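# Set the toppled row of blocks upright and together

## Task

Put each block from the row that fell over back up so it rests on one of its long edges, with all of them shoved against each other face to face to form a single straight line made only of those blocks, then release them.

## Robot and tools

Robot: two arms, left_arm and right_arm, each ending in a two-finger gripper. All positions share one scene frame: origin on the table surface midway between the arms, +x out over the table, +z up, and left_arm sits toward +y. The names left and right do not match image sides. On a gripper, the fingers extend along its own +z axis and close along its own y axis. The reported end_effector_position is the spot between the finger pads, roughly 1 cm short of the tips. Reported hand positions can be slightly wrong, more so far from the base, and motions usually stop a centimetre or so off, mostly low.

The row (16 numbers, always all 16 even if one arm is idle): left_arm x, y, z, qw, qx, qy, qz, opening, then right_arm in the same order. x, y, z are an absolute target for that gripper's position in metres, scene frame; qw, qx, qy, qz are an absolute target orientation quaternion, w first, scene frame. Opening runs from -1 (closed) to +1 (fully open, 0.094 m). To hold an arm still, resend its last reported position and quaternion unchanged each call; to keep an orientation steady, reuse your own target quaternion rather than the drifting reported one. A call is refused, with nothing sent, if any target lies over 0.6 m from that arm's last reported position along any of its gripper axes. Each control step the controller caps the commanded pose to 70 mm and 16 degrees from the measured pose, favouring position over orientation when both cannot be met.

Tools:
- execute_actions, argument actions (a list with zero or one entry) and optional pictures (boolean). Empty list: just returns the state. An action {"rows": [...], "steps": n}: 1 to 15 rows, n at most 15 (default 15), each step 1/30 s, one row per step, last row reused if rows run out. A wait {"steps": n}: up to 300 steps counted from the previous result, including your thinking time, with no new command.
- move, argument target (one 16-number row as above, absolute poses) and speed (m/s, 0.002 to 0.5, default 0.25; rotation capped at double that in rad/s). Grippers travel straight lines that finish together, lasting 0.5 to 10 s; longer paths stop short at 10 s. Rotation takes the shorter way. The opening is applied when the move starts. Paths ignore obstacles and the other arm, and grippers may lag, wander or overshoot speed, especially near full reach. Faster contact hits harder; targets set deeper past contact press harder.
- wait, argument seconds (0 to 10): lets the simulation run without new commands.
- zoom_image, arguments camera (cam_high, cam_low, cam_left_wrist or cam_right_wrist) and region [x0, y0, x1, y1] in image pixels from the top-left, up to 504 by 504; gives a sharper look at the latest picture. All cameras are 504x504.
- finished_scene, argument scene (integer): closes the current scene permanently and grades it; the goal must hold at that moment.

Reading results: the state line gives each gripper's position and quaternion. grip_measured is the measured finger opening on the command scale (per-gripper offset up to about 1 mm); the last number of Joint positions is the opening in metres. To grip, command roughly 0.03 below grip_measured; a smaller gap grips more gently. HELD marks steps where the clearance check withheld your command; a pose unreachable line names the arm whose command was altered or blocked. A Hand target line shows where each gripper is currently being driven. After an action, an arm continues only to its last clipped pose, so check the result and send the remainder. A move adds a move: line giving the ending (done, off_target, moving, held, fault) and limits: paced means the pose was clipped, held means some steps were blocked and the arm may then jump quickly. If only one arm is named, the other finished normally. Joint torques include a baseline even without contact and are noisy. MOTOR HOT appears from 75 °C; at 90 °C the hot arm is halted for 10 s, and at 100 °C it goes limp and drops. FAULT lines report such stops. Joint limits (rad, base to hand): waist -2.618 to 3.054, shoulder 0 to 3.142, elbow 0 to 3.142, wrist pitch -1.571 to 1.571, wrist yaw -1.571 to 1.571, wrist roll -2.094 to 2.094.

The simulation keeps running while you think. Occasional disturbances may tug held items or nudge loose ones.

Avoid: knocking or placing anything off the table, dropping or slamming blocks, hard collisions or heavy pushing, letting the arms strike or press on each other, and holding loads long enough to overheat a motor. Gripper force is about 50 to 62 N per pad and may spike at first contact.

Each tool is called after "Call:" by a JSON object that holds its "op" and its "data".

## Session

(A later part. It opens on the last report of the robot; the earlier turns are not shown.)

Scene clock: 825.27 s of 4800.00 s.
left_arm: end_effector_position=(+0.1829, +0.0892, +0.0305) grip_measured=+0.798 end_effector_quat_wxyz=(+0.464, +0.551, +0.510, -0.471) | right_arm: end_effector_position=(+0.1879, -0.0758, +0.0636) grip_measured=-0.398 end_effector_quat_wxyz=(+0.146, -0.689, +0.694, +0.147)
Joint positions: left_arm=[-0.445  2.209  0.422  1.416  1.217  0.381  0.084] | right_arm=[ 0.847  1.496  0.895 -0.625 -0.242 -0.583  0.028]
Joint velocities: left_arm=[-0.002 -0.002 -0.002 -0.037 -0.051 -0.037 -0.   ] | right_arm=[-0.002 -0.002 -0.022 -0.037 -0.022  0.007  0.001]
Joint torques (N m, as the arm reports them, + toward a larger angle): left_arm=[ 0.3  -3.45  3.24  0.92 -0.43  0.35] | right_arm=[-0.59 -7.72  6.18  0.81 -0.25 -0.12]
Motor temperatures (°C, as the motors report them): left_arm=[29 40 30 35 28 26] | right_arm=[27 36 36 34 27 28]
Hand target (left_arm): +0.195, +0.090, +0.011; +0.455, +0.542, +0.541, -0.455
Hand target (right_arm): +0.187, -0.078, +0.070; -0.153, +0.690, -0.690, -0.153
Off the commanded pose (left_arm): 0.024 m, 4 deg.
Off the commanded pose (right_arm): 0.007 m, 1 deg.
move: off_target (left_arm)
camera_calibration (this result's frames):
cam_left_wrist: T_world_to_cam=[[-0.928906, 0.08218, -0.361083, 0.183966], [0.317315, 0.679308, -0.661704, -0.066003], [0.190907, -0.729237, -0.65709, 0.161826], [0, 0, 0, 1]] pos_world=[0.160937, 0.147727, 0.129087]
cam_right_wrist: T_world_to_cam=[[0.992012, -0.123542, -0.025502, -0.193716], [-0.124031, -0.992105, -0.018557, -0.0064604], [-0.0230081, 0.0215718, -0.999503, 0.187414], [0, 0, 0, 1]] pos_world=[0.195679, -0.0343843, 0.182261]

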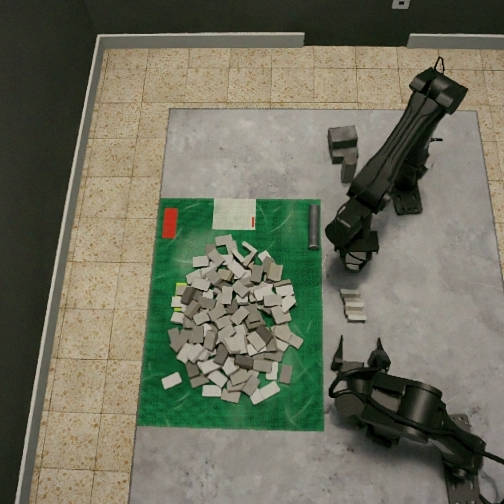

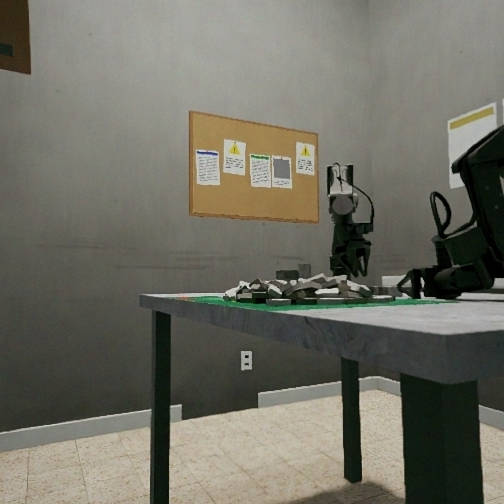

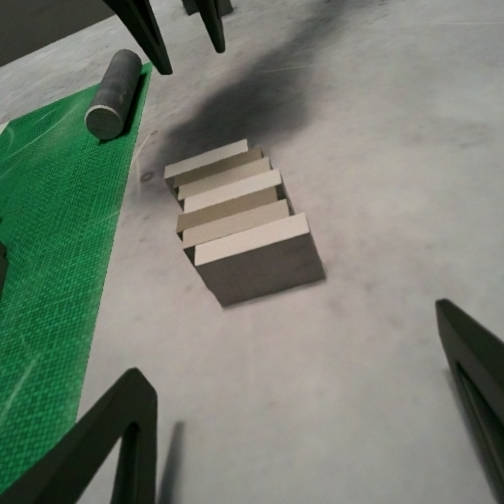

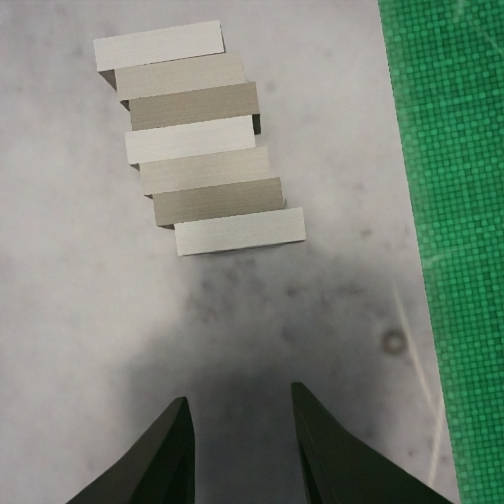

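Call:
{"op": "move", "data": {"target": [0.190,0.10,0.04,0.4056,0.5792,0.5792,-0.4056,0.8,0.187,-0.078,0.07,0.1530,-0.6903,0.6903,0.1530,-0.4], "speed": 0.03}}

Scene clock: 836.03 s of 4800.00 s.
left_arm: end_effector_position=(+0.1819, +0.1014, +0.0343) grip_measured=+0.798 end_effector_quat_wxyz=(+0.398, +0.576, +0.583, -0.412) | right_arm: end_effector_position=(+0.1879, -0.0758, +0.0636) grip_measured=-0.398 end_effector_quat_wxyz=(+0.146, -0.689, +0.694, +0.147)
Joint positions: left_arm=[-0.445  1.821  0.447  0.577  1.069  0.707  0.084] | right_arm=[ 0.847  1.496  0.895 -0.625 -0.242 -0.583  0.028]
Joint velocities: left_arm=[ 0.007  0.007 -0.017 -0.007 -0.022  0.051  0.001] | right_arm=[ 0.002 -0.007 -0.012 -0.037  0.037  0.037  0.   ]
Joint torques (N m, as the arm reports them, + toward a larger angle): left_arm=[ 0.45 -6.93  5.    1.1   0.31  0.14] | right_arm=[-0.57 -7.73  6.17  0.81 -0.22 -0.11]
Motor temperatures (°C, as the motors report them): left_arm=[29 40 30 35 28 26] | right_arm=[27 37 36 33 27 28]
Hand target (left_arm): +0.190, +0.100, +0.042; +0.406, +0.579, +0.579, -0.406
Hand target (right_arm): +0.187, -0.078, +0.070; -0.153, +0.690, -0.690, -0.153
Off the commanded pose (left_arm): 0.010 m, 1 deg.
Off the commanded pose (right_arm): 0.007 m, 1 deg.
After step 90, 3.63 s passed at rest.
move: done
camera_calibration (this result's frames):
cam_left_wrist: T_world_to_cam=[[-0.949175, 0.111427, -0.294366, 0.181901], [0.25322, 0.825808, -0.503906, -0.0800672], [0.186941, -0.552834, -0.812051, 0.161525], [0, 0, 0, 1]] pos_world=[0.162735, 0.135148, 0.144366]
cam_right_wrist: T_world_to_cam=[[0.992012, -0.123542, -0.025502, -0.193716], [-0.124031, -0.992105, -0.018557, -0.0064604], [-0.0230081, 0.0215718, -0.999503, 0.187414], [0, 0, 0, 1]] pos_world=[0.195679, -0.0343843, 0.182261]

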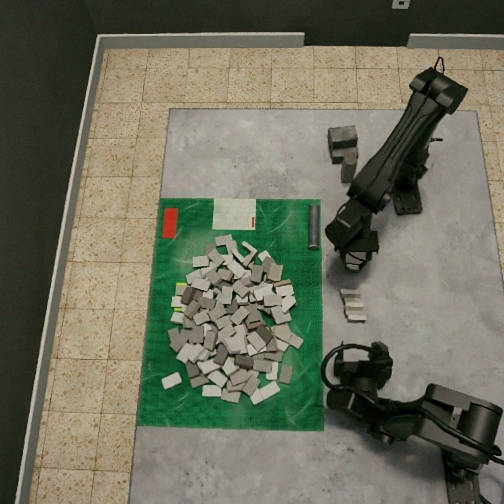

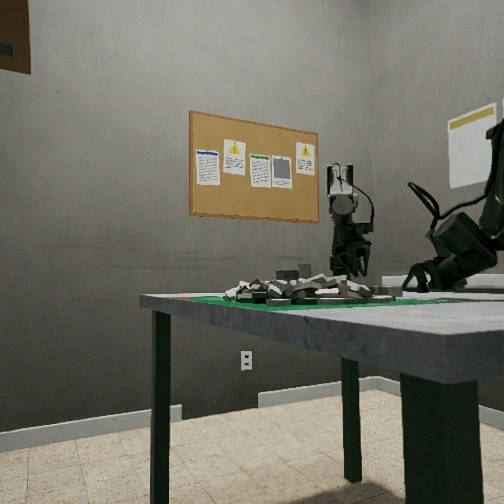

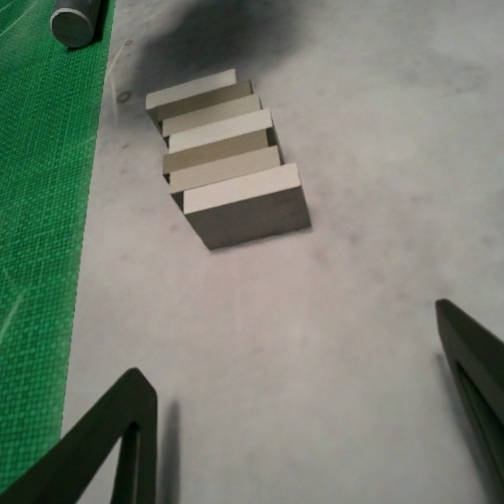

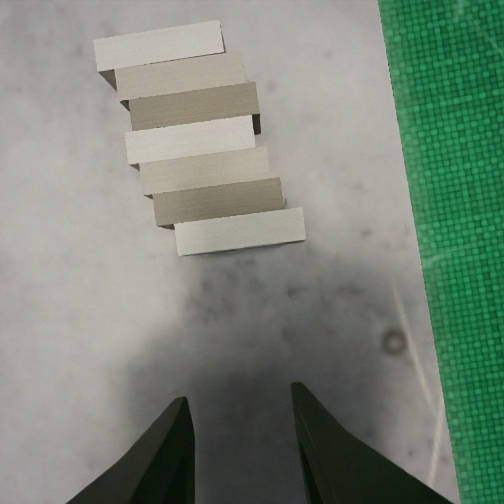

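Call:
{"op": "move", "data": {"target": [0.204,0.098,0.030,0.4056,0.5792,0.5792,-0.4056,0.8,0.187,-0.078,0.07,0.1530,-0.6903,0.6903,0.1530,-0.4], "speed": 0.015}}

Scene clock: 844.37 s of 4800.00 s.
left_arm: end_effector_position=(+0.1966, +0.0989, +0.0292) grip_measured=+0.798 end_effector_quat_wxyz=(+0.401, +0.578, +0.583, -0.407) | right_arm: end_effector_position=(+0.1879, -0.0758, +0.0636) grip_measured=-0.398 end_effector_quat_wxyz=(+0.146, -0.689, +0.694, +0.147)
Joint positions: left_arm=[-0.436  1.875  0.501  0.569  1.067  0.728  0.084] | right_arm=[ 0.847  1.496  0.895 -0.625 -0.242 -0.583  0.028]
Joint velocities: left_arm=[-0.012 -0.002  0.012  0.022  0.022 -0.022  0.   ] | right_arm=[ 0.007 -0.012 -0.012  0.007 -0.022 -0.007 -0.002]
Joint torques (N m, as the arm reports them, + toward a larger angle): left_arm=[ 0.83 -4.69  4.93  1.27  0.38  0.15] | right_arm=[-0.62 -7.66  6.19  0.81 -0.21 -0.1 ]
Motor temperatures (°C, as the motors report them): left_arm=[29 40 31 35 28 26] | right_arm=[27 37 36 33 27 28]
Hand target (left_arm): +0.204, +0.098, +0.030; +0.406, +0.579, +0.579, -0.405
Hand target (right_arm): +0.187, -0.078, +0.070; -0.153, +0.690, -0.690, -0.153
Off the commanded pose (left_arm): 0.007 m, 1 deg.
Off the commanded pose (right_arm): 0.007 m, 1 deg.
After step 90, 3.57 s passed at rest.
move: done
camera_calibration (this result's frames):
cam_left_wrist: T_world_to_cam=[[-0.945864, 0.109439, -0.305557, 0.194481], [0.256598, 0.82863, -0.497524, -0.0854555], [0.198745, -0.548995, -0.811853, 0.150585], [0, 0, 0, 1]] pos_world=[0.175952, 0.132197, 0.139161]
cam_right_wrist: T_world_to_cam=[[0.992012, -0.123542, -0.025502, -0.193716], [-0.124031, -0.992105, -0.018557, -0.0064604], [-0.0230081, 0.0215718, -0.999503, 0.187414], [0, 0, 0, 1]] pos_world=[0.195679, -0.0343843, 0.182261]

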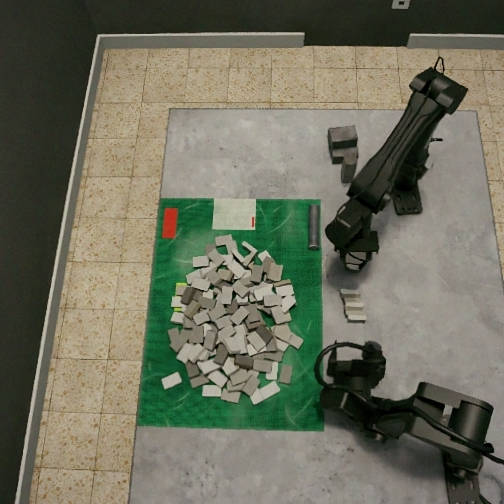

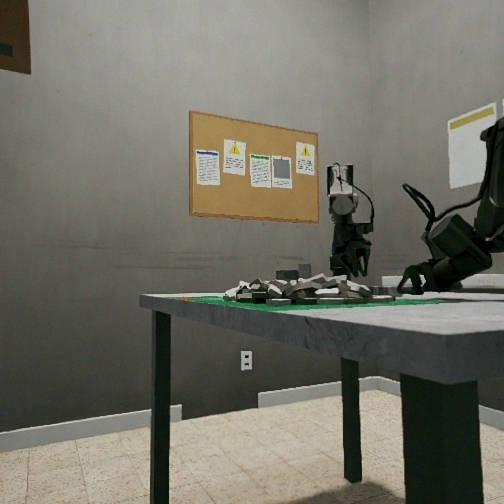

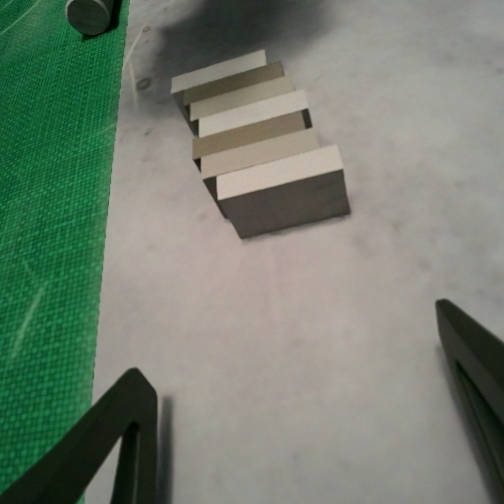

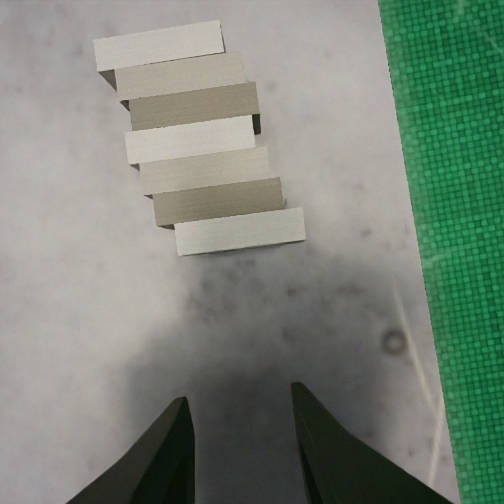

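Call:
{"op": "move", "data": {"target": [0.202,0.092,0.014,0.4056,0.5792,0.5792,-0.4056,0.8,0.187,-0.078,0.07,0.1530,-0.6903,0.6903,0.1530,-0.4], "speed": 0.012}}

Scene clock: 850.90 s of 4800.00 s.
left_arm: end_effector_position=(+0.2015, +0.0950, +0.0185) grip_measured=+0.798 end_effector_quat_wxyz=(+0.416, +0.584, +0.571, -0.400) | right_arm: end_effector_position=(+0.1879, -0.0758, +0.0636) grip_measured=-0.398 end_effector_quat_wxyz=(+0.146, -0.689, +0.694, +0.147)
Joint positions: left_arm=[-0.443  1.958  0.501  0.7    1.062  0.721  0.084] | right_arm=[ 0.847  1.496  0.895 -0.625 -0.242 -0.583  0.028]
Joint velocities: left_arm=[-0.012 -0.007  0.012  0.007  0.051 -0.007  0.   ] | right_arm=[-0.012 -0.002  0.017 -0.037  0.037 -0.037  0.   ]
Joint torques (N m, as the arm reports them, + toward a larger angle): left_arm=[-0.76 -4.64  4.    1.26  0.23 -0.09] | right_arm=[-0.54 -7.64  6.18  0.8  -0.23 -0.14]
Motor temperatures (°C, as the motors report them): left_arm=[29 40 31 35 28 26] | right_arm=[27 37 36 33 27 28]
Hand target (left_arm): +0.202, +0.092, +0.014; +0.406, +0.579, +0.579, -0.406
Hand target (right_arm): +0.187, -0.078, +0.070; -0.153, +0.690, -0.690, -0.153
Off the commanded pose (left_arm): 0.005 m, 2 deg.
Off the commanded pose (right_arm): 0.007 m, 1 deg.
After step 90, 1.83 s passed at rest.
move: done
camera_calibration (this result's frames):
cam_left_wrist: T_world_to_cam=[[-0.932832, 0.106282, -0.34428, 0.194664], [0.277571, 0.821209, -0.498568, -0.092285], [0.229737, -0.560642, -0.795551, 0.133338], [0, 0, 0, 1]] pos_world=[0.176572, 0.129851, 0.127086]
cam_right_wrist: T_world_to_cam=[[0.992012, -0.123542, -0.025502, -0.193716], [-0.124031, -0.992105, -0.018557, -0.0064604], [-0.0230081, 0.0215718, -0.999503, 0.187414], [0, 0, 0, 1]] pos_world=[0.195679, -0.0343843, 0.182261]

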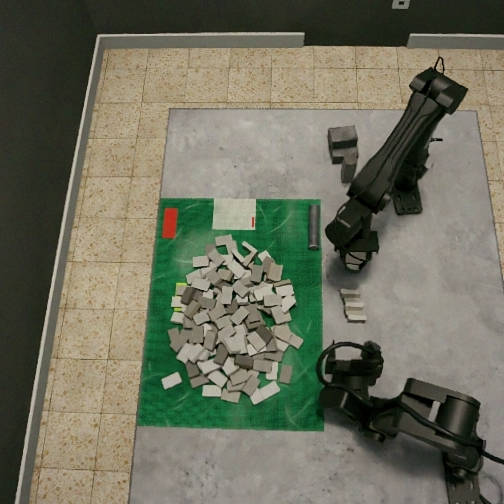

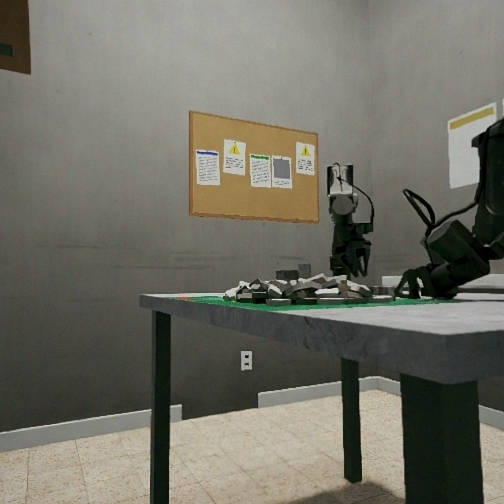

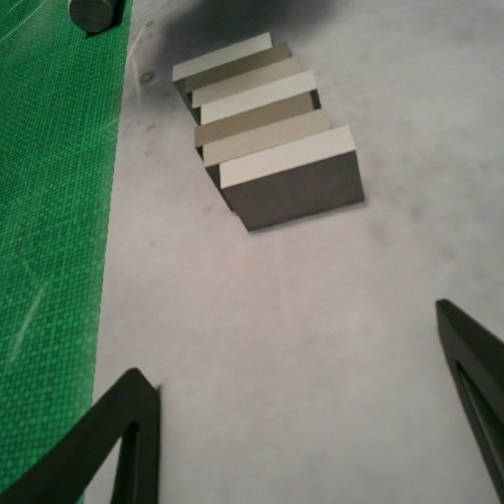

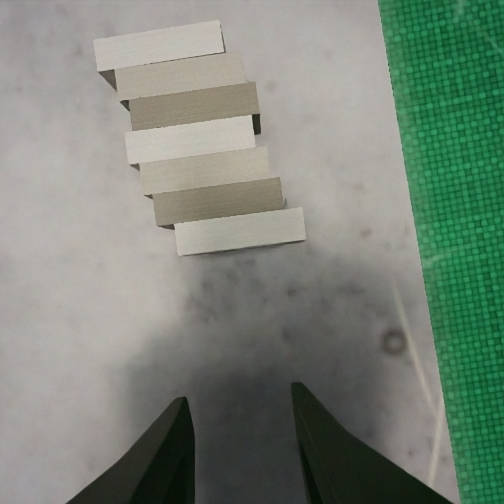

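Call:
{"op": "move", "data": {"target": [0.193,0.052,0.013,0.4056,0.5792,0.5792,-0.4056,0.8,0.187,-0.078,0.07,0.1530,-0.6903,0.6903,0.1530,-0.4], "speed": 0.015}}

Scene clock: 857.53 s of 4800.00 s.
left_arm: end_effector_position=(+0.1904, +0.0558, +0.0193) grip_measured=+0.798 end_effector_quat_wxyz=(+0.418, +0.583, +0.569, -0.403) | right_arm: end_effector_position=(+0.1879, -0.0758, +0.0636) grip_measured=-0.398 end_effector_quat_wxyz=(+0.146, -0.689, +0.694, +0.147)
Joint positions: left_arm=[-0.594  2.008  0.501  0.91   0.952  0.536  0.084] | right_arm=[ 0.847  1.496  0.895 -0.625 -0.242 -0.583  0.028]
Joint velocities: left_arm=[-0.007  0.002 -0.002  0.095 -0.007 -0.022 -0.   ] | right_arm=[ 0.002 -0.022  0.002 -0.022  0.022 -0.051 -0.001]
Joint torques (N m, as the arm reports them, + toward a larger angle): left_arm=[-0.89 -4.6   4.58  1.3   0.14 -0.11] | right_arm=[-0.6  -7.7   6.2   0.81 -0.22 -0.11]
Motor temperatures (°C, as the motors report them): left_arm=[29 39 31 35 28 26] | right_arm=[27 37 35 33 27 28]
Hand target (left_arm): +0.193, +0.051, +0.013; +0.406, +0.578, +0.579, -0.407
Hand target (right_arm): +0.187, -0.078, +0.070; -0.153, +0.690, -0.690, -0.153
Off the commanded pose (left_arm): 0.008 m, 2 deg.
Off the commanded pose (right_arm): 0.007 m, 1 deg.
After step 90, 0.47 s passed at rest.
move: done
camera_calibration (this result's frames):
cam_left_wrist: T_world_to_cam=[[-0.932763, 0.106047, -0.34454, 0.188783], [0.279585, 0.816145, -0.505707, -0.0565945], [0.227566, -0.568033, -0.790919, 0.115289], [0, 0, 0, 1]] pos_world=[0.165676, 0.0916575, 0.127607]
cam_right_wrist: T_world_to_cam=[[0.992012, -0.123542, -0.025502, -0.193716], [-0.124031, -0.992105, -0.018557, -0.0064604], [-0.0230081, 0.0215718, -0.999503, 0.187414], [0, 0, 0, 1]] pos_world=[0.195679, -0.0343843, 0.182261]

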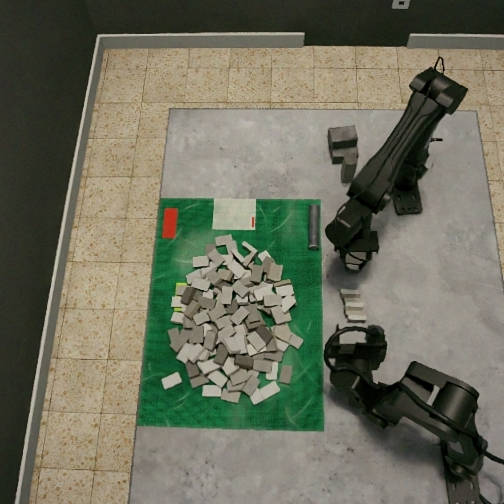

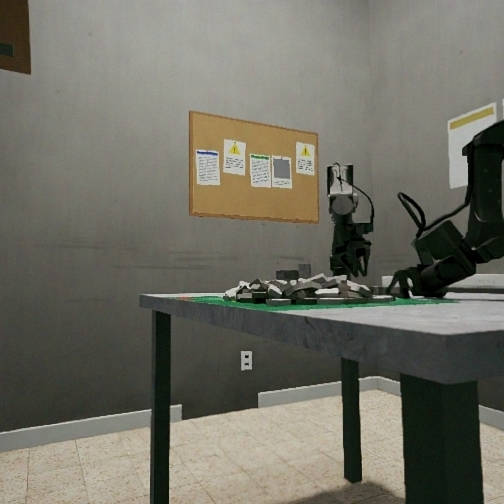

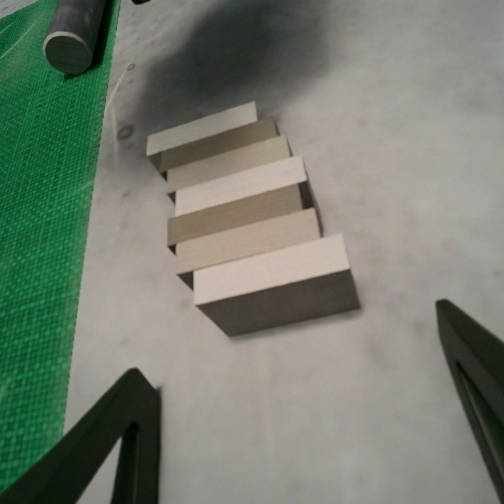

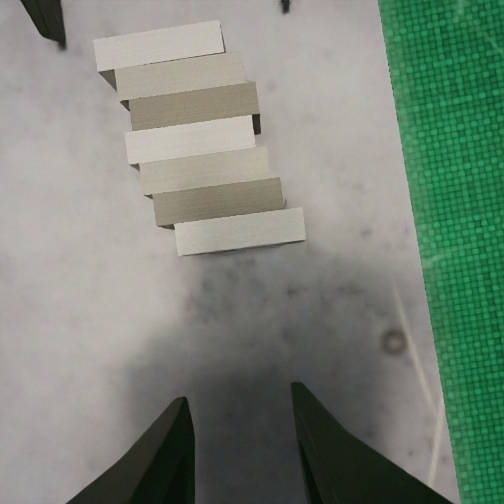

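Call:
{"op": "move", "data": {"target": [0.198,0.012,0.011,0.4056,0.5792,0.5792,-0.4056,0.8,0.187,-0.078,0.07,0.1530,-0.6903,0.6903,0.1530,-0.4], "speed": 0.015}}

Scene clock: 870.70 s of 4800.00 s.
left_arm: end_effector_position=(+0.1965, +0.0153, +0.0209) grip_measured=+0.798 end_effector_quat_wxyz=(+0.419, +0.582, +0.566, -0.406) | right_arm: end_effector_position=(+0.1879, -0.0758, +0.0636) grip_measured=-0.398 end_effector_quat_wxyz=(+0.146, -0.689, +0.694, +0.147)
Joint positions: left_arm=[-0.7    2.073  0.605  0.951  0.869  0.439  0.084] | right_arm=[ 0.847  1.496  0.895 -0.625 -0.242 -0.583  0.028]
Joint velocities: left_arm=[-0.012  0.002 -0.007 -0.022 -0.037  0.007  0.001] | right_arm=[-0.007  0.007 -0.022 -0.007 -0.037  0.007 -0.   ]
Joint torques (N m, as the arm reports them, + toward a larger angle): left_arm=[-0.89 -5.21  4.44  1.39  0.02 -0.07] | right_arm=[-0.59 -7.67  6.18  0.8  -0.23 -0.14]
Motor temperatures (°C, as the motors report them): left_arm=[29 39 31 35 28 26] | right_arm=[27 37 35 33 27 28]
Hand target (left_arm): +0.198, +0.012, +0.012; +0.406, +0.579, +0.579, -0.406
Hand target (right_arm): +0.187, -0.078, +0.070; -0.153, +0.690, -0.690, -0.153
Off the commanded pose (left_arm): 0.011 m, 2 deg.
Off the commanded pose (right_arm): 0.007 m, 1 deg.
After step 90, 6.93 s passed at rest.
move: off_target (left_arm)
camera_calibration (this result's frames):
cam_left_wrist: T_world_to_cam=[[-0.932401, 0.108116, -0.344875, 0.199153], [0.283487, 0.810673, -0.512293, -0.0250001], [0.224194, -0.57543, -0.786522, 0.0928048], [0, 0, 0, 1]] pos_world=[0.171972, 0.052138, 0.128869]
cam_right_wrist: T_world_to_cam=[[0.992012, -0.123542, -0.025502, -0.193716], [-0.124031, -0.992105, -0.018557, -0.0064604], [-0.0230081, 0.0215718, -0.999503, 0.187414], [0, 0, 0, 1]] pos_world=[0.195679, -0.0343843, 0.182261]

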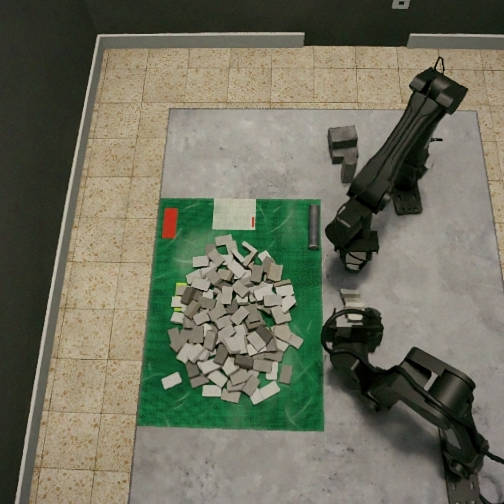

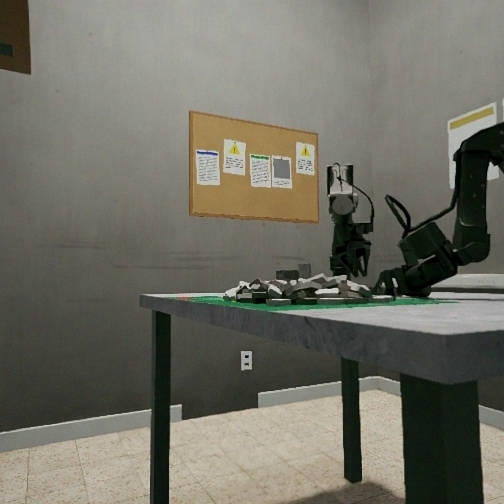

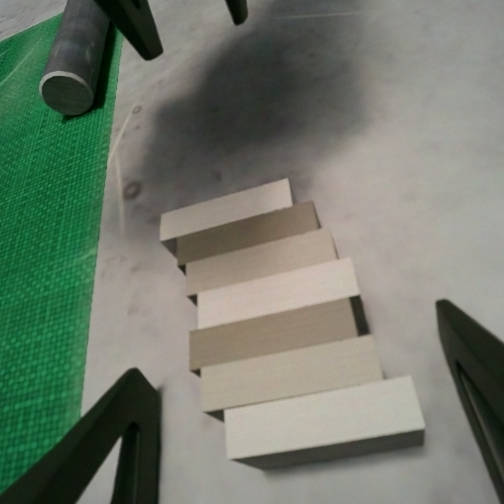

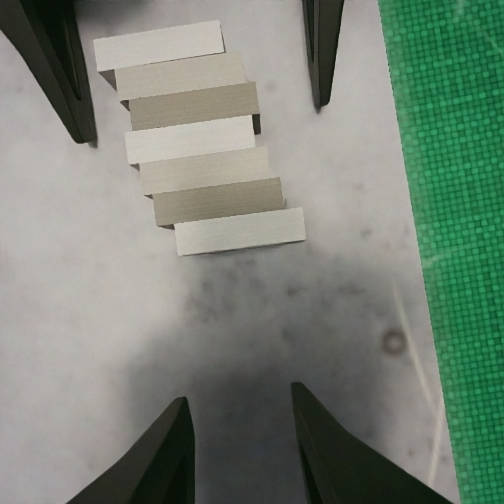

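Call:
{"op": "zoom_image", "data": {"camera": "cam_low", "region": [330, 240, 450, 320]}}

Region (330, 240, 450, 320) of cam_low's 504x504 image, scaled by 4.200, with more detail than that image has.

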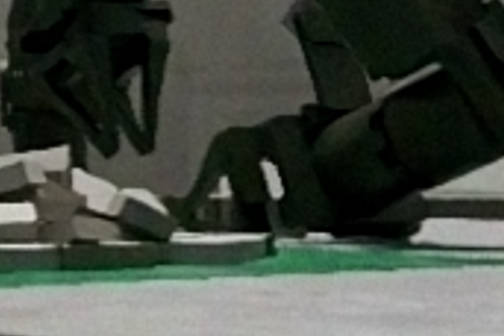

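Call:
{"op": "execute_actions", "data": {"actions": [{"rows":[[0.198,0.012,0.012,0.4056,0.5792,0.5792,-0.4056,0.75,0.187,-0.078,0.07,0.1530,-0.6903,0.6903,0.1530,-0.4],[0.198,0.012,0.012,0.4056,0.5792,0.5792,-0.4056,0.70,0.187,-0.078,0.07,0.1530,-0.6903,0.6903,0.1530,-0.4],[0.198,0.012,0.012,0.4056,0.5792,0.5792,-0.4056,0.65,0.187,-0.078,0.07,0.1530,-0.6903,0.6903,0.1530,-0.4],[0.198,0.012,0.012,0.4056,0.5792,0.5792,-0.4056,0.60,0.187,-0.078,0.07,0.1530,-0.6903,0.6903,0.1530,-0.4],[0.198,0.012,0.012,0.4056,0.5792,0.5792,-0.4056,0.55,0.187,-0.078,0.07,0.1530,-0.6903,0.6903,0.1530,-0.4],[0.198,0.012,0.012,0.4056,0.5792,0.5792,-0.4056,0.50,0.187,-0.078,0.07,0.1530,-0.6903,0.6903,0.1530,-0.4],[0.198,0.012,0.012,0.4056,0.5792,0.5792,-0.4056,0.46,0.187,-0.078,0.07,0.1530,-0.6903,0.6903,0.1530,-0.4],[0.198,0.012,0.012,0.4056,0.5792,0.5792,-0.4056,0.42,0.187,-0.078,0.07,0.1530,-0.6903,0.6903,0.1530,-0.4],[0.198,0.012,0.012,0.4056,0.5792,0.5792,-0.4056,0.38,0.187,-0.078,0.07,0.1530,-0.6903,0.6903,0.1530,-0.4],[0.198,0.012,0.012,0.4056,0.5792,0.5792,-0.4056,0.34,0.187,-0.078,0.07,0.1530,-0.6903,0.6903,0.1530,-0.4],[0.198,0.012,0.012,0.4056,0.5792,0.5792,-0.4056,0.30,0.187,-0.078,0.07,0.1530,-0.6903,0.6903,0.1530,-0.4],[0.198,0.012,0.012,0.4056,0.5792,0.5792,-0.4056,0.27,0.187,-0.078,0.07,0.1530,-0.6903,0.6903,0.1530,-0.4],[0.198,0.012,0.012,0.4056,0.5792,0.5792,-0.4056,0.24,0.187,-0.078,0.07,0.1530,-0.6903,0.6903,0.1530,-0.4],[0.198,0.012,0.012,0.4056,0.5792,0.5792,-0.4056,0.21,0.187,-0.078,0.07,0.1530,-0.6903,0.6903,0.1530,-0.4],[0.198,0.012,0.012,0.4056,0.5792,0.5792,-0.4056,0.18,0.187,-0.078,0.07,0.1530,-0.6903,0.6903,0.1530,-0.4]],"steps":15}]}}

Scene clock: 887.80 s of 4800.00 s.
left_arm: end_effector_position=(+0.1968, +0.0153, +0.0208) grip_measured=+0.198 end_effector_quat_wxyz=(+0.419, +0.582, +0.566, -0.406) | right_arm: end_effector_position=(+0.1879, -0.0758, +0.0636) grip_measured=-0.398 end_effector_quat_wxyz=(+0.146, -0.689, +0.694, +0.147)
Joint positions: left_arm=[-0.7    2.073  0.605  0.951  0.868  0.439  0.056] | right_arm=[ 0.847  1.496  0.895 -0.625 -0.242 -0.583  0.028]
Joint velocities: left_arm=[-0.012 -0.007 -0.012  0.007  0.037 -0.007 -0.031] | right_arm=[-0.007  0.002  0.012 -0.007 -0.051  0.022 -0.   ]
Joint torques (N m, as the arm reports them, + toward a larger angle): left_arm=[-0.78 -5.42  4.42  1.34  0.03 -0.05] | right_arm=[-0.6  -7.7   6.08  0.82 -0.24 -0.12]
Motor temperatures (°C, as the motors report them): left_arm=[29 39 31 36 28 26] | right_arm=[27 37 35 33 27 28]
Hand target (left_arm): +0.198, +0.012, +0.012; +0.406, +0.579, +0.579, -0.406
Hand target (right_arm): +0.187, -0.078, +0.070; -0.153, +0.690, -0.690, -0.153
Off the commanded pose (left_arm): 0.010 m, 2 deg.
Off the commanded pose (right_arm): 0.007 m, 1 deg.
Steps of this call (steps 1 to 90: nothing new was sent; then 13.60 s passed at rest; steps 91 to 105: all 15 steps of this action). Readings (end_effector_position):
91: left_arm (+0.1965, +0.0153, +0.0209) | right_arm (+0.1879, -0.0758, +0.0636)
92: left_arm (+0.1966, +0.0153, +0.0208) | right_arm (+0.1879, -0.0758, +0.0636)
94: left_arm (+0.1966, +0.0153, +0.0208) | right_arm (+0.1879, -0.0758, +0.0636)
98: left_arm (+0.1967, +0.0153, +0.0208) | right_arm (+0.1879, -0.0758, +0.0636)
105: the state above
camera_calibration (this result's frames):
cam_left_wrist: T_world_to_cam=[[-0.932284, 0.107011, -0.345536, 0.199404], [0.282797, 0.811245, -0.51177, -0.0249953], [0.225549, -0.574831, -0.786573, 0.0924436], [0, 0, 0, 1]] pos_world=[0.172119, 0.0520784, 0.128823]
cam_right_wrist: T_world_to_cam=[[0.992012, -0.123542, -0.025502, -0.193716], [-0.124031, -0.992105, -0.018557, -0.0064604], [-0.0230081, 0.0215718, -0.999503, 0.187414], [0, 0, 0, 1]] pos_world=[0.195679, -0.0343843, 0.182261]

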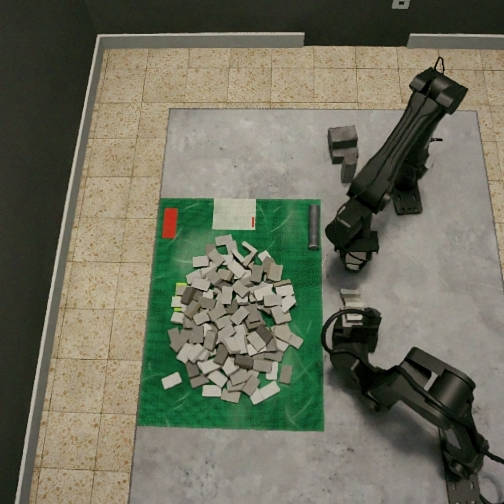

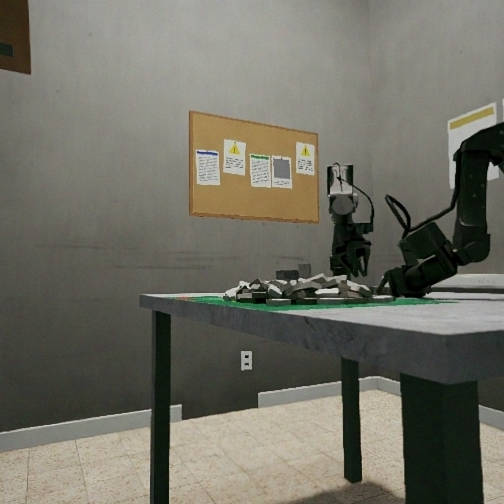

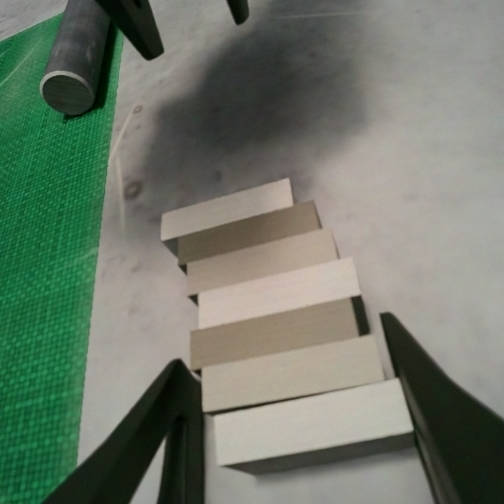

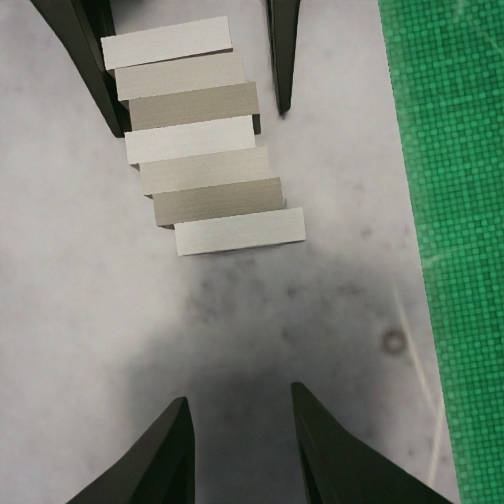

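Call:
{"op": "execute_actions", "data": {"actions": [{"rows":[[0.198,0.012,0.012,0.4056,0.5792,0.5792,-0.4056,0.16,0.187,-0.078,0.07,0.1530,-0.6903,0.6903,0.1530,-0.4],[0.198,0.012,0.012,0.4056,0.5792,0.5792,-0.4056,0.14,0.187,-0.078,0.07,0.1530,-0.6903,0.6903,0.1530,-0.4],[0.198,0.012,0.012,0.4056,0.5792,0.5792,-0.4056,0.12,0.187,-0.078,0.07,0.1530,-0.6903,0.6903,0.1530,-0.4],[0.198,0.012,0.012,0.4056,0.5792,0.5792,-0.4056,0.10,0.187,-0.078,0.07,0.1530,-0.6903,0.6903,0.1530,-0.4],[0.198,0.012,0.012,0.4056,0.5792,0.5792,-0.4056,0.08,0.187,-0.078,0.07,0.1530,-0.6903,0.6903,0.1530,-0.4],[0.198,0.012,0.012,0.4056,0.5792,0.5792,-0.4056,0.06,0.187,-0.078,0.07,0.1530,-0.6903,0.6903,0.1530,-0.4],[0.198,0.012,0.012,0.4056,0.5792,0.5792,-0.4056,0.04,0.187,-0.078,0.07,0.1530,-0.6903,0.6903,0.1530,-0.4],[0.198,0.012,0.012,0.4056,0.5792,0.5792,-0.4056,0.02,0.187,-0.078,0.07,0.1530,-0.6903,0.6903,0.1530,-0.4],[0.198,0.012,0.012,0.4056,0.5792,0.5792,-0.4056,0.0,0.187,-0.078,0.07,0.1530,-0.6903,0.6903,0.1530,-0.4],[0.198,0.012,0.012,0.4056,0.5792,0.5792,-0.4056,-0.02,0.187,-0.078,0.07,0.1530,-0.6903,0.6903,0.1530,-0.4],[0.198,0.012,0.012,0.4056,0.5792,0.5792,-0.4056,-0.04,0.187,-0.078,0.07,0.1530,-0.6903,0.6903,0.1530,-0.4],[0.198,0.012,0.012,0.4056,0.5792,0.5792,-0.4056,-0.06,0.187,-0.078,0.07,0.1530,-0.6903,0.6903,0.1530,-0.4],[0.198,0.012,0.012,0.4056,0.5792,0.5792,-0.4056,-0.08,0.187,-0.078,0.07,0.1530,-0.6903,0.6903,0.1530,-0.4],[0.198,0.012,0.012,0.4056,0.5792,0.5792,-0.4056,-0.10,0.187,-0.078,0.07,0.1530,-0.6903,0.6903,0.1530,-0.4],[0.198,0.012,0.012,0.4056,0.5792,0.5792,-0.4056,-0.125,0.187,-0.078,0.07,0.1530,-0.6903,0.6903,0.1530,-0.4]],"steps":15}]}}

Scene clock: 895.87 s of 4800.00 s.
left_arm: end_effector_position=(+0.1968, +0.0153, +0.0208) grip_measured=-0.104 end_effector_quat_wxyz=(+0.419, +0.582, +0.567, -0.406) | right_arm: end_effector_position=(+0.1879, -0.0758, +0.0636) grip_measured=-0.398 end_effector_quat_wxyz=(+0.146, -0.689, +0.694, +0.147)
Joint positions: left_arm=[-0.7    2.073  0.605  0.951  0.867  0.439  0.042] | right_arm=[ 0.847  1.496  0.895 -0.625 -0.242 -0.583  0.028]
Joint velocities: left_arm=[-0.002  0.002 -0.012 -0.022 -0.051 -0.051 -0.011] | right_arm=[-0.002  0.007 -0.017 -0.022  0.066  0.022  0.   ]
Joint torques (N m, as the arm reports them, + toward a larger angle): left_arm=[-0.95 -5.42  4.48  1.39  0.02 -0.04] | right_arm=[-0.55 -7.72  6.23  0.8  -0.22 -0.11]
Motor temperatures (°C, as the motors report them): left_arm=[29 39 31 36 28 26] | right_arm=[27 38 35 33 27 28]
Hand target (left_arm): +0.198, +0.012, +0.012; +0.406, +0.579, +0.579, -0.406
Hand target (right_arm): +0.187, -0.078, +0.070; -0.153, +0.690, -0.690, -0.153
Off the commanded pose (left_arm): 0.009 m, 2 deg.
Off the commanded pose (right_arm): 0.007 m, 1 deg.
Steps of this call (steps 1 to 90: nothing new was sent; then 4.57 s passed at rest; steps 91 to 105: all 15 steps of this action). Readings (end_effector_position):
91: left_arm (+0.1968, +0.0153, +0.0208) | right_arm (+0.1879, -0.0758, +0.0636)
92: left_arm (+0.1968, +0.0153, +0.0208) | right_arm (+0.1879, -0.0758, +0.0636)
94: left_arm (+0.1968, +0.0153, +0.0208) | right_arm (+0.1879, -0.0758, +0.0636)
98: left_arm (+0.1968, +0.0153, +0.0208) | right_arm (+0.1879, -0.0758, +0.0636)
105: the state above
camera_calibration (this result's frames):
cam_left_wrist: T_world_to_cam=[[-0.932419, 0.10664, -0.345286, 0.19948], [0.282301, 0.81145, -0.511718, -0.0249398], [0.225613, -0.57461, -0.786716, 0.0924015], [0, 0, 0, 1]] pos_world=[0.172192, 0.0520597, 0.128809]
cam_right_wrist: T_world_to_cam=[[0.992012, -0.123542, -0.025502, -0.193716], [-0.124031, -0.992105, -0.018557, -0.0064604], [-0.0230081, 0.0215718, -0.999503, 0.187414], [0, 0, 0, 1]] pos_world=[0.195679, -0.0343843, 0.182261]

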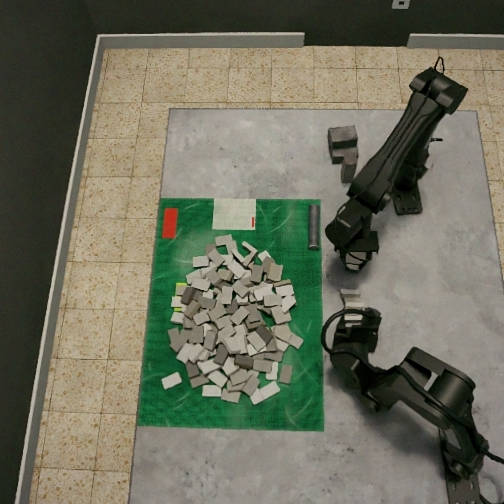

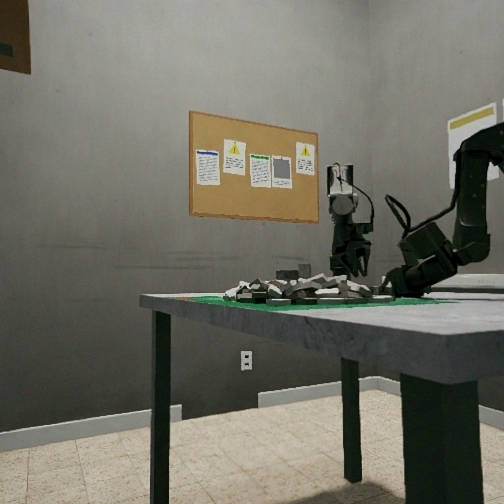

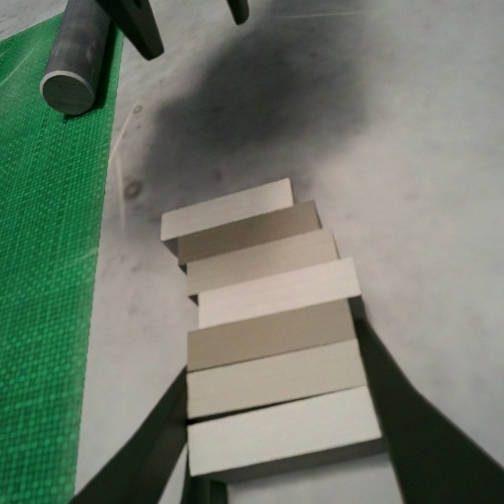

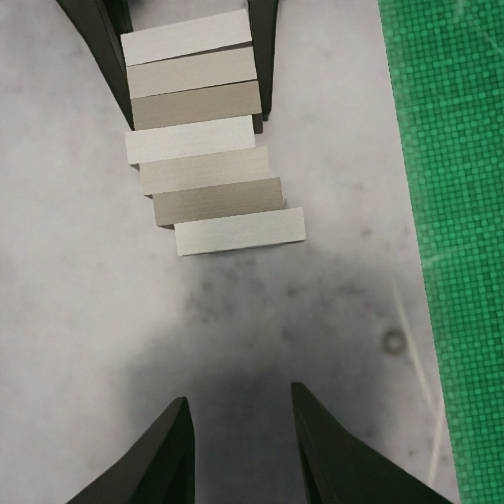

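Call:
{"op": "move", "data": {"target": [0.198,-0.008,0.012,0.4056,0.5792,0.5792,-0.4056,0.65,0.187,-0.078,0.07,0.1530,-0.6903,0.6903,0.1530,-0.4], "speed": 0.008}}

Scene clock: 905.03 s of 4800.00 s.
left_arm: end_effector_position=(+0.1971, -0.0043, +0.0215) grip_measured=+0.647 end_effector_quat_wxyz=(+0.420, +0.582, +0.567, -0.406) | right_arm: end_effector_position=(+0.1879, -0.0758, +0.0636) grip_measured=-0.398 end_effector_quat_wxyz=(+0.146, -0.689, +0.694, +0.147)
Joint positions: left_arm=[-0.752  2.098  0.653  0.959  0.822  0.399  0.077] | right_arm=[ 0.847  1.496  0.895 -0.625 -0.242 -0.583  0.028]
Joint velocities: left_arm=[-0.007 -0.012 -0.032 -0.022 -0.051  0.022 -0.001] | right_arm=[-0.007 -0.012  0.002 -0.007  0.051 -0.007 -0.002]
Joint torques (N m, as the arm reports them, + toward a larger angle): left_arm=[-0.94 -5.71  4.62  1.38  0.01 -0.04] | right_arm=[-0.62 -7.72  6.17  0.8  -0.24 -0.13]
Motor temperatures (°C, as the motors report them): left_arm=[29 39 31 36 28 26] | right_arm=[27 37 35 33 27 28]
Hand target (left_arm): +0.198, -0.008, +0.013; +0.406, +0.579, +0.579, -0.406
Hand target (right_arm): +0.187, -0.078, +0.070; -0.153, +0.690, -0.690, -0.153
Off the commanded pose (left_arm): 0.010 m, 2 deg.
Off the commanded pose (right_arm): 0.007 m, 1 deg.
After step 90, 2.83 s passed at rest.
move: done
camera_calibration (this result's frames):
cam_left_wrist: T_world_to_cam=[[-0.932631, 0.105491, -0.345067, 0.202077], [0.281436, 0.811148, -0.512673, -0.00854579], [0.225818, -0.575248, -0.78619, 0.0815392], [0, 0, 0, 1]] pos_world=[0.172455, 0.0325198, 0.129454]
cam_right_wrist: T_world_to_cam=[[0.992012, -0.123542, -0.025502, -0.193716], [-0.124031, -0.992105, -0.018557, -0.0064604], [-0.0230081, 0.0215718, -0.999503, 0.187414], [0, 0, 0, 1]] pos_world=[0.195679, -0.0343843, 0.182261]

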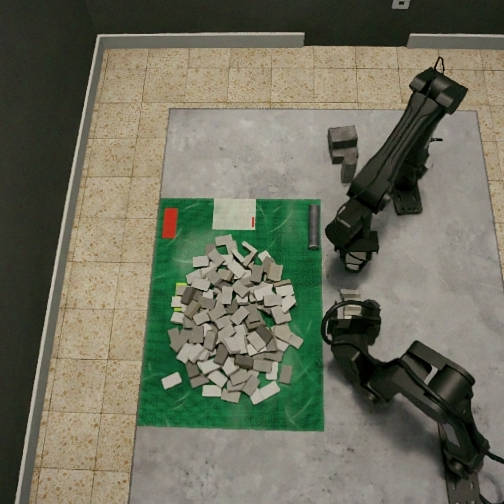

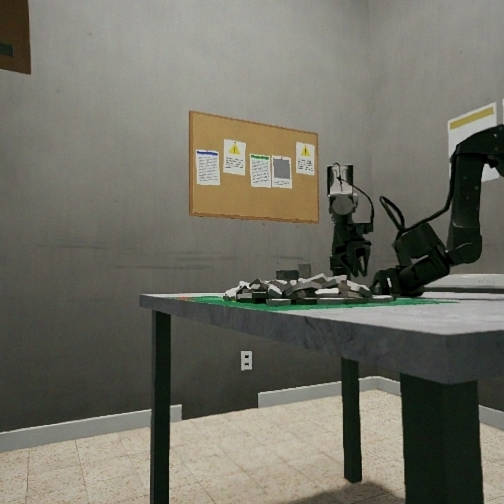

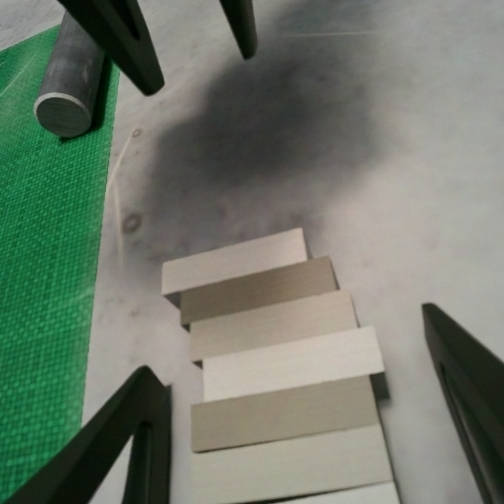

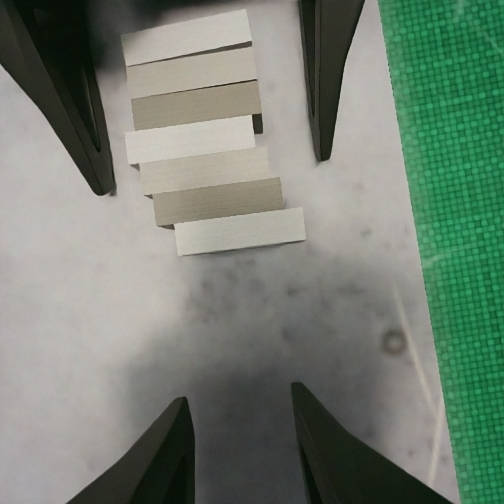

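Call:
{"op": "move", "data": {"target": [0.198,-0.018,0.012,0.4056,0.5792,0.5792,-0.4056,0.65,0.187,-0.078,0.07,0.1530,-0.6903,0.6903,0.1530,-0.4], "speed": 0.006}}

Scene clock: 926.17 s of 4800.00 s.
left_arm: end_effector_position=(+0.1973, -0.0143, +0.0220) grip_measured=+0.647 end_effector_quat_wxyz=(+0.420, +0.581, +0.566, -0.407) | right_arm: end_effector_position=(+0.1879, -0.0758, +0.0636) grip_measured=-0.398 end_effector_quat_wxyz=(+0.146, -0.689, +0.694, +0.147)
Joint positions: left_arm=[-0.776  2.112  0.679  0.962  0.802  0.381  0.077] | right_arm=[ 0.847  1.496  0.895 -0.625 -0.242 -0.583  0.028]
Joint velocities: left_arm=[-0.002 -0.002  0.022  0.007  0.051  0.007 -0.001] | right_arm=[-0.022 -0.002  0.022 -0.125  0.022  0.037  0.   ]
Joint torques (N m, as the arm reports them, + toward a larger angle): left_arm=[-0.88 -5.88  4.79  1.36 -0.01 -0.04] | right_arm=[-0.57 -7.68  6.16  0.8  -0.22 -0.13]
Motor temperatures (°C, as the motors report them): left_arm=[29 39 31 36 28 26] | right_arm=[27 38 35 33 27 28]
Hand target (left_arm): +0.198, -0.018, +0.012; +0.406, +0.579, +0.579, -0.406
Hand target (right_arm): +0.187, -0.078, +0.070; -0.153, +0.690, -0.690, -0.153
Off the commanded pose (left_arm): 0.011 m, 2 deg.
Off the commanded pose (right_arm): 0.007 m, 1 deg.
After step 90, 14.77 s passed at rest.
move: off_target (left_arm)
camera_calibration (this result's frames):
cam_left_wrist: T_world_to_cam=[[-0.932591, 0.104912, -0.345352, 0.203476], [0.28168, 0.809812, -0.514645, -0.000249681], [0.225678, -0.577232, -0.784775, 0.0761312], [0, 0, 0, 1]] pos_world=[0.172649, 0.0228006, 0.129888]
cam_right_wrist: T_world_to_cam=[[0.992012, -0.123542, -0.025502, -0.193716], [-0.124031, -0.992105, -0.018557, -0.0064604], [-0.0230081, 0.0215718, -0.999503, 0.187414], [0, 0, 0, 1]] pos_world=[0.195679, -0.0343843, 0.182261]

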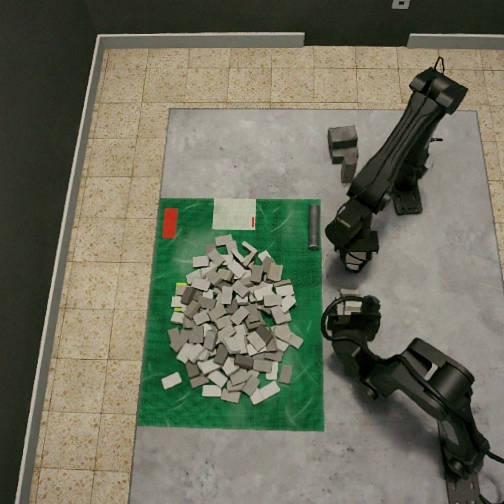

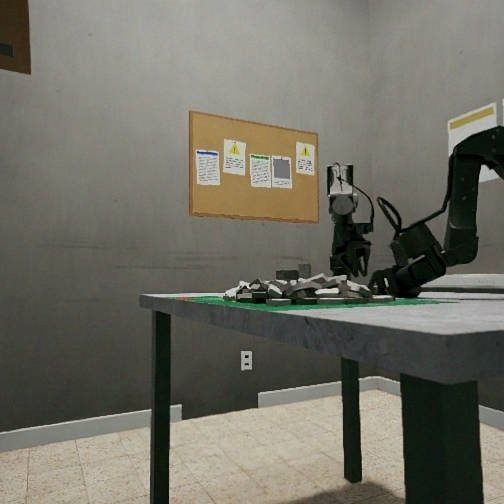

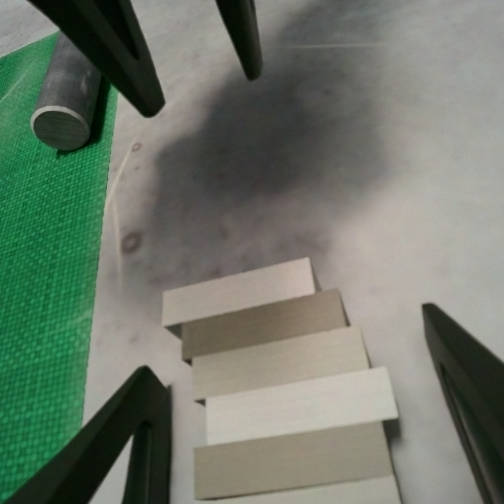

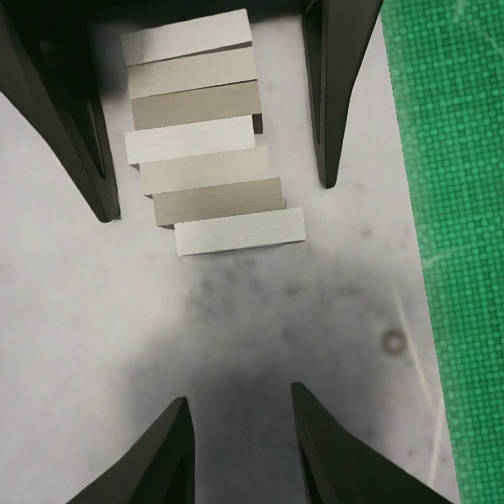

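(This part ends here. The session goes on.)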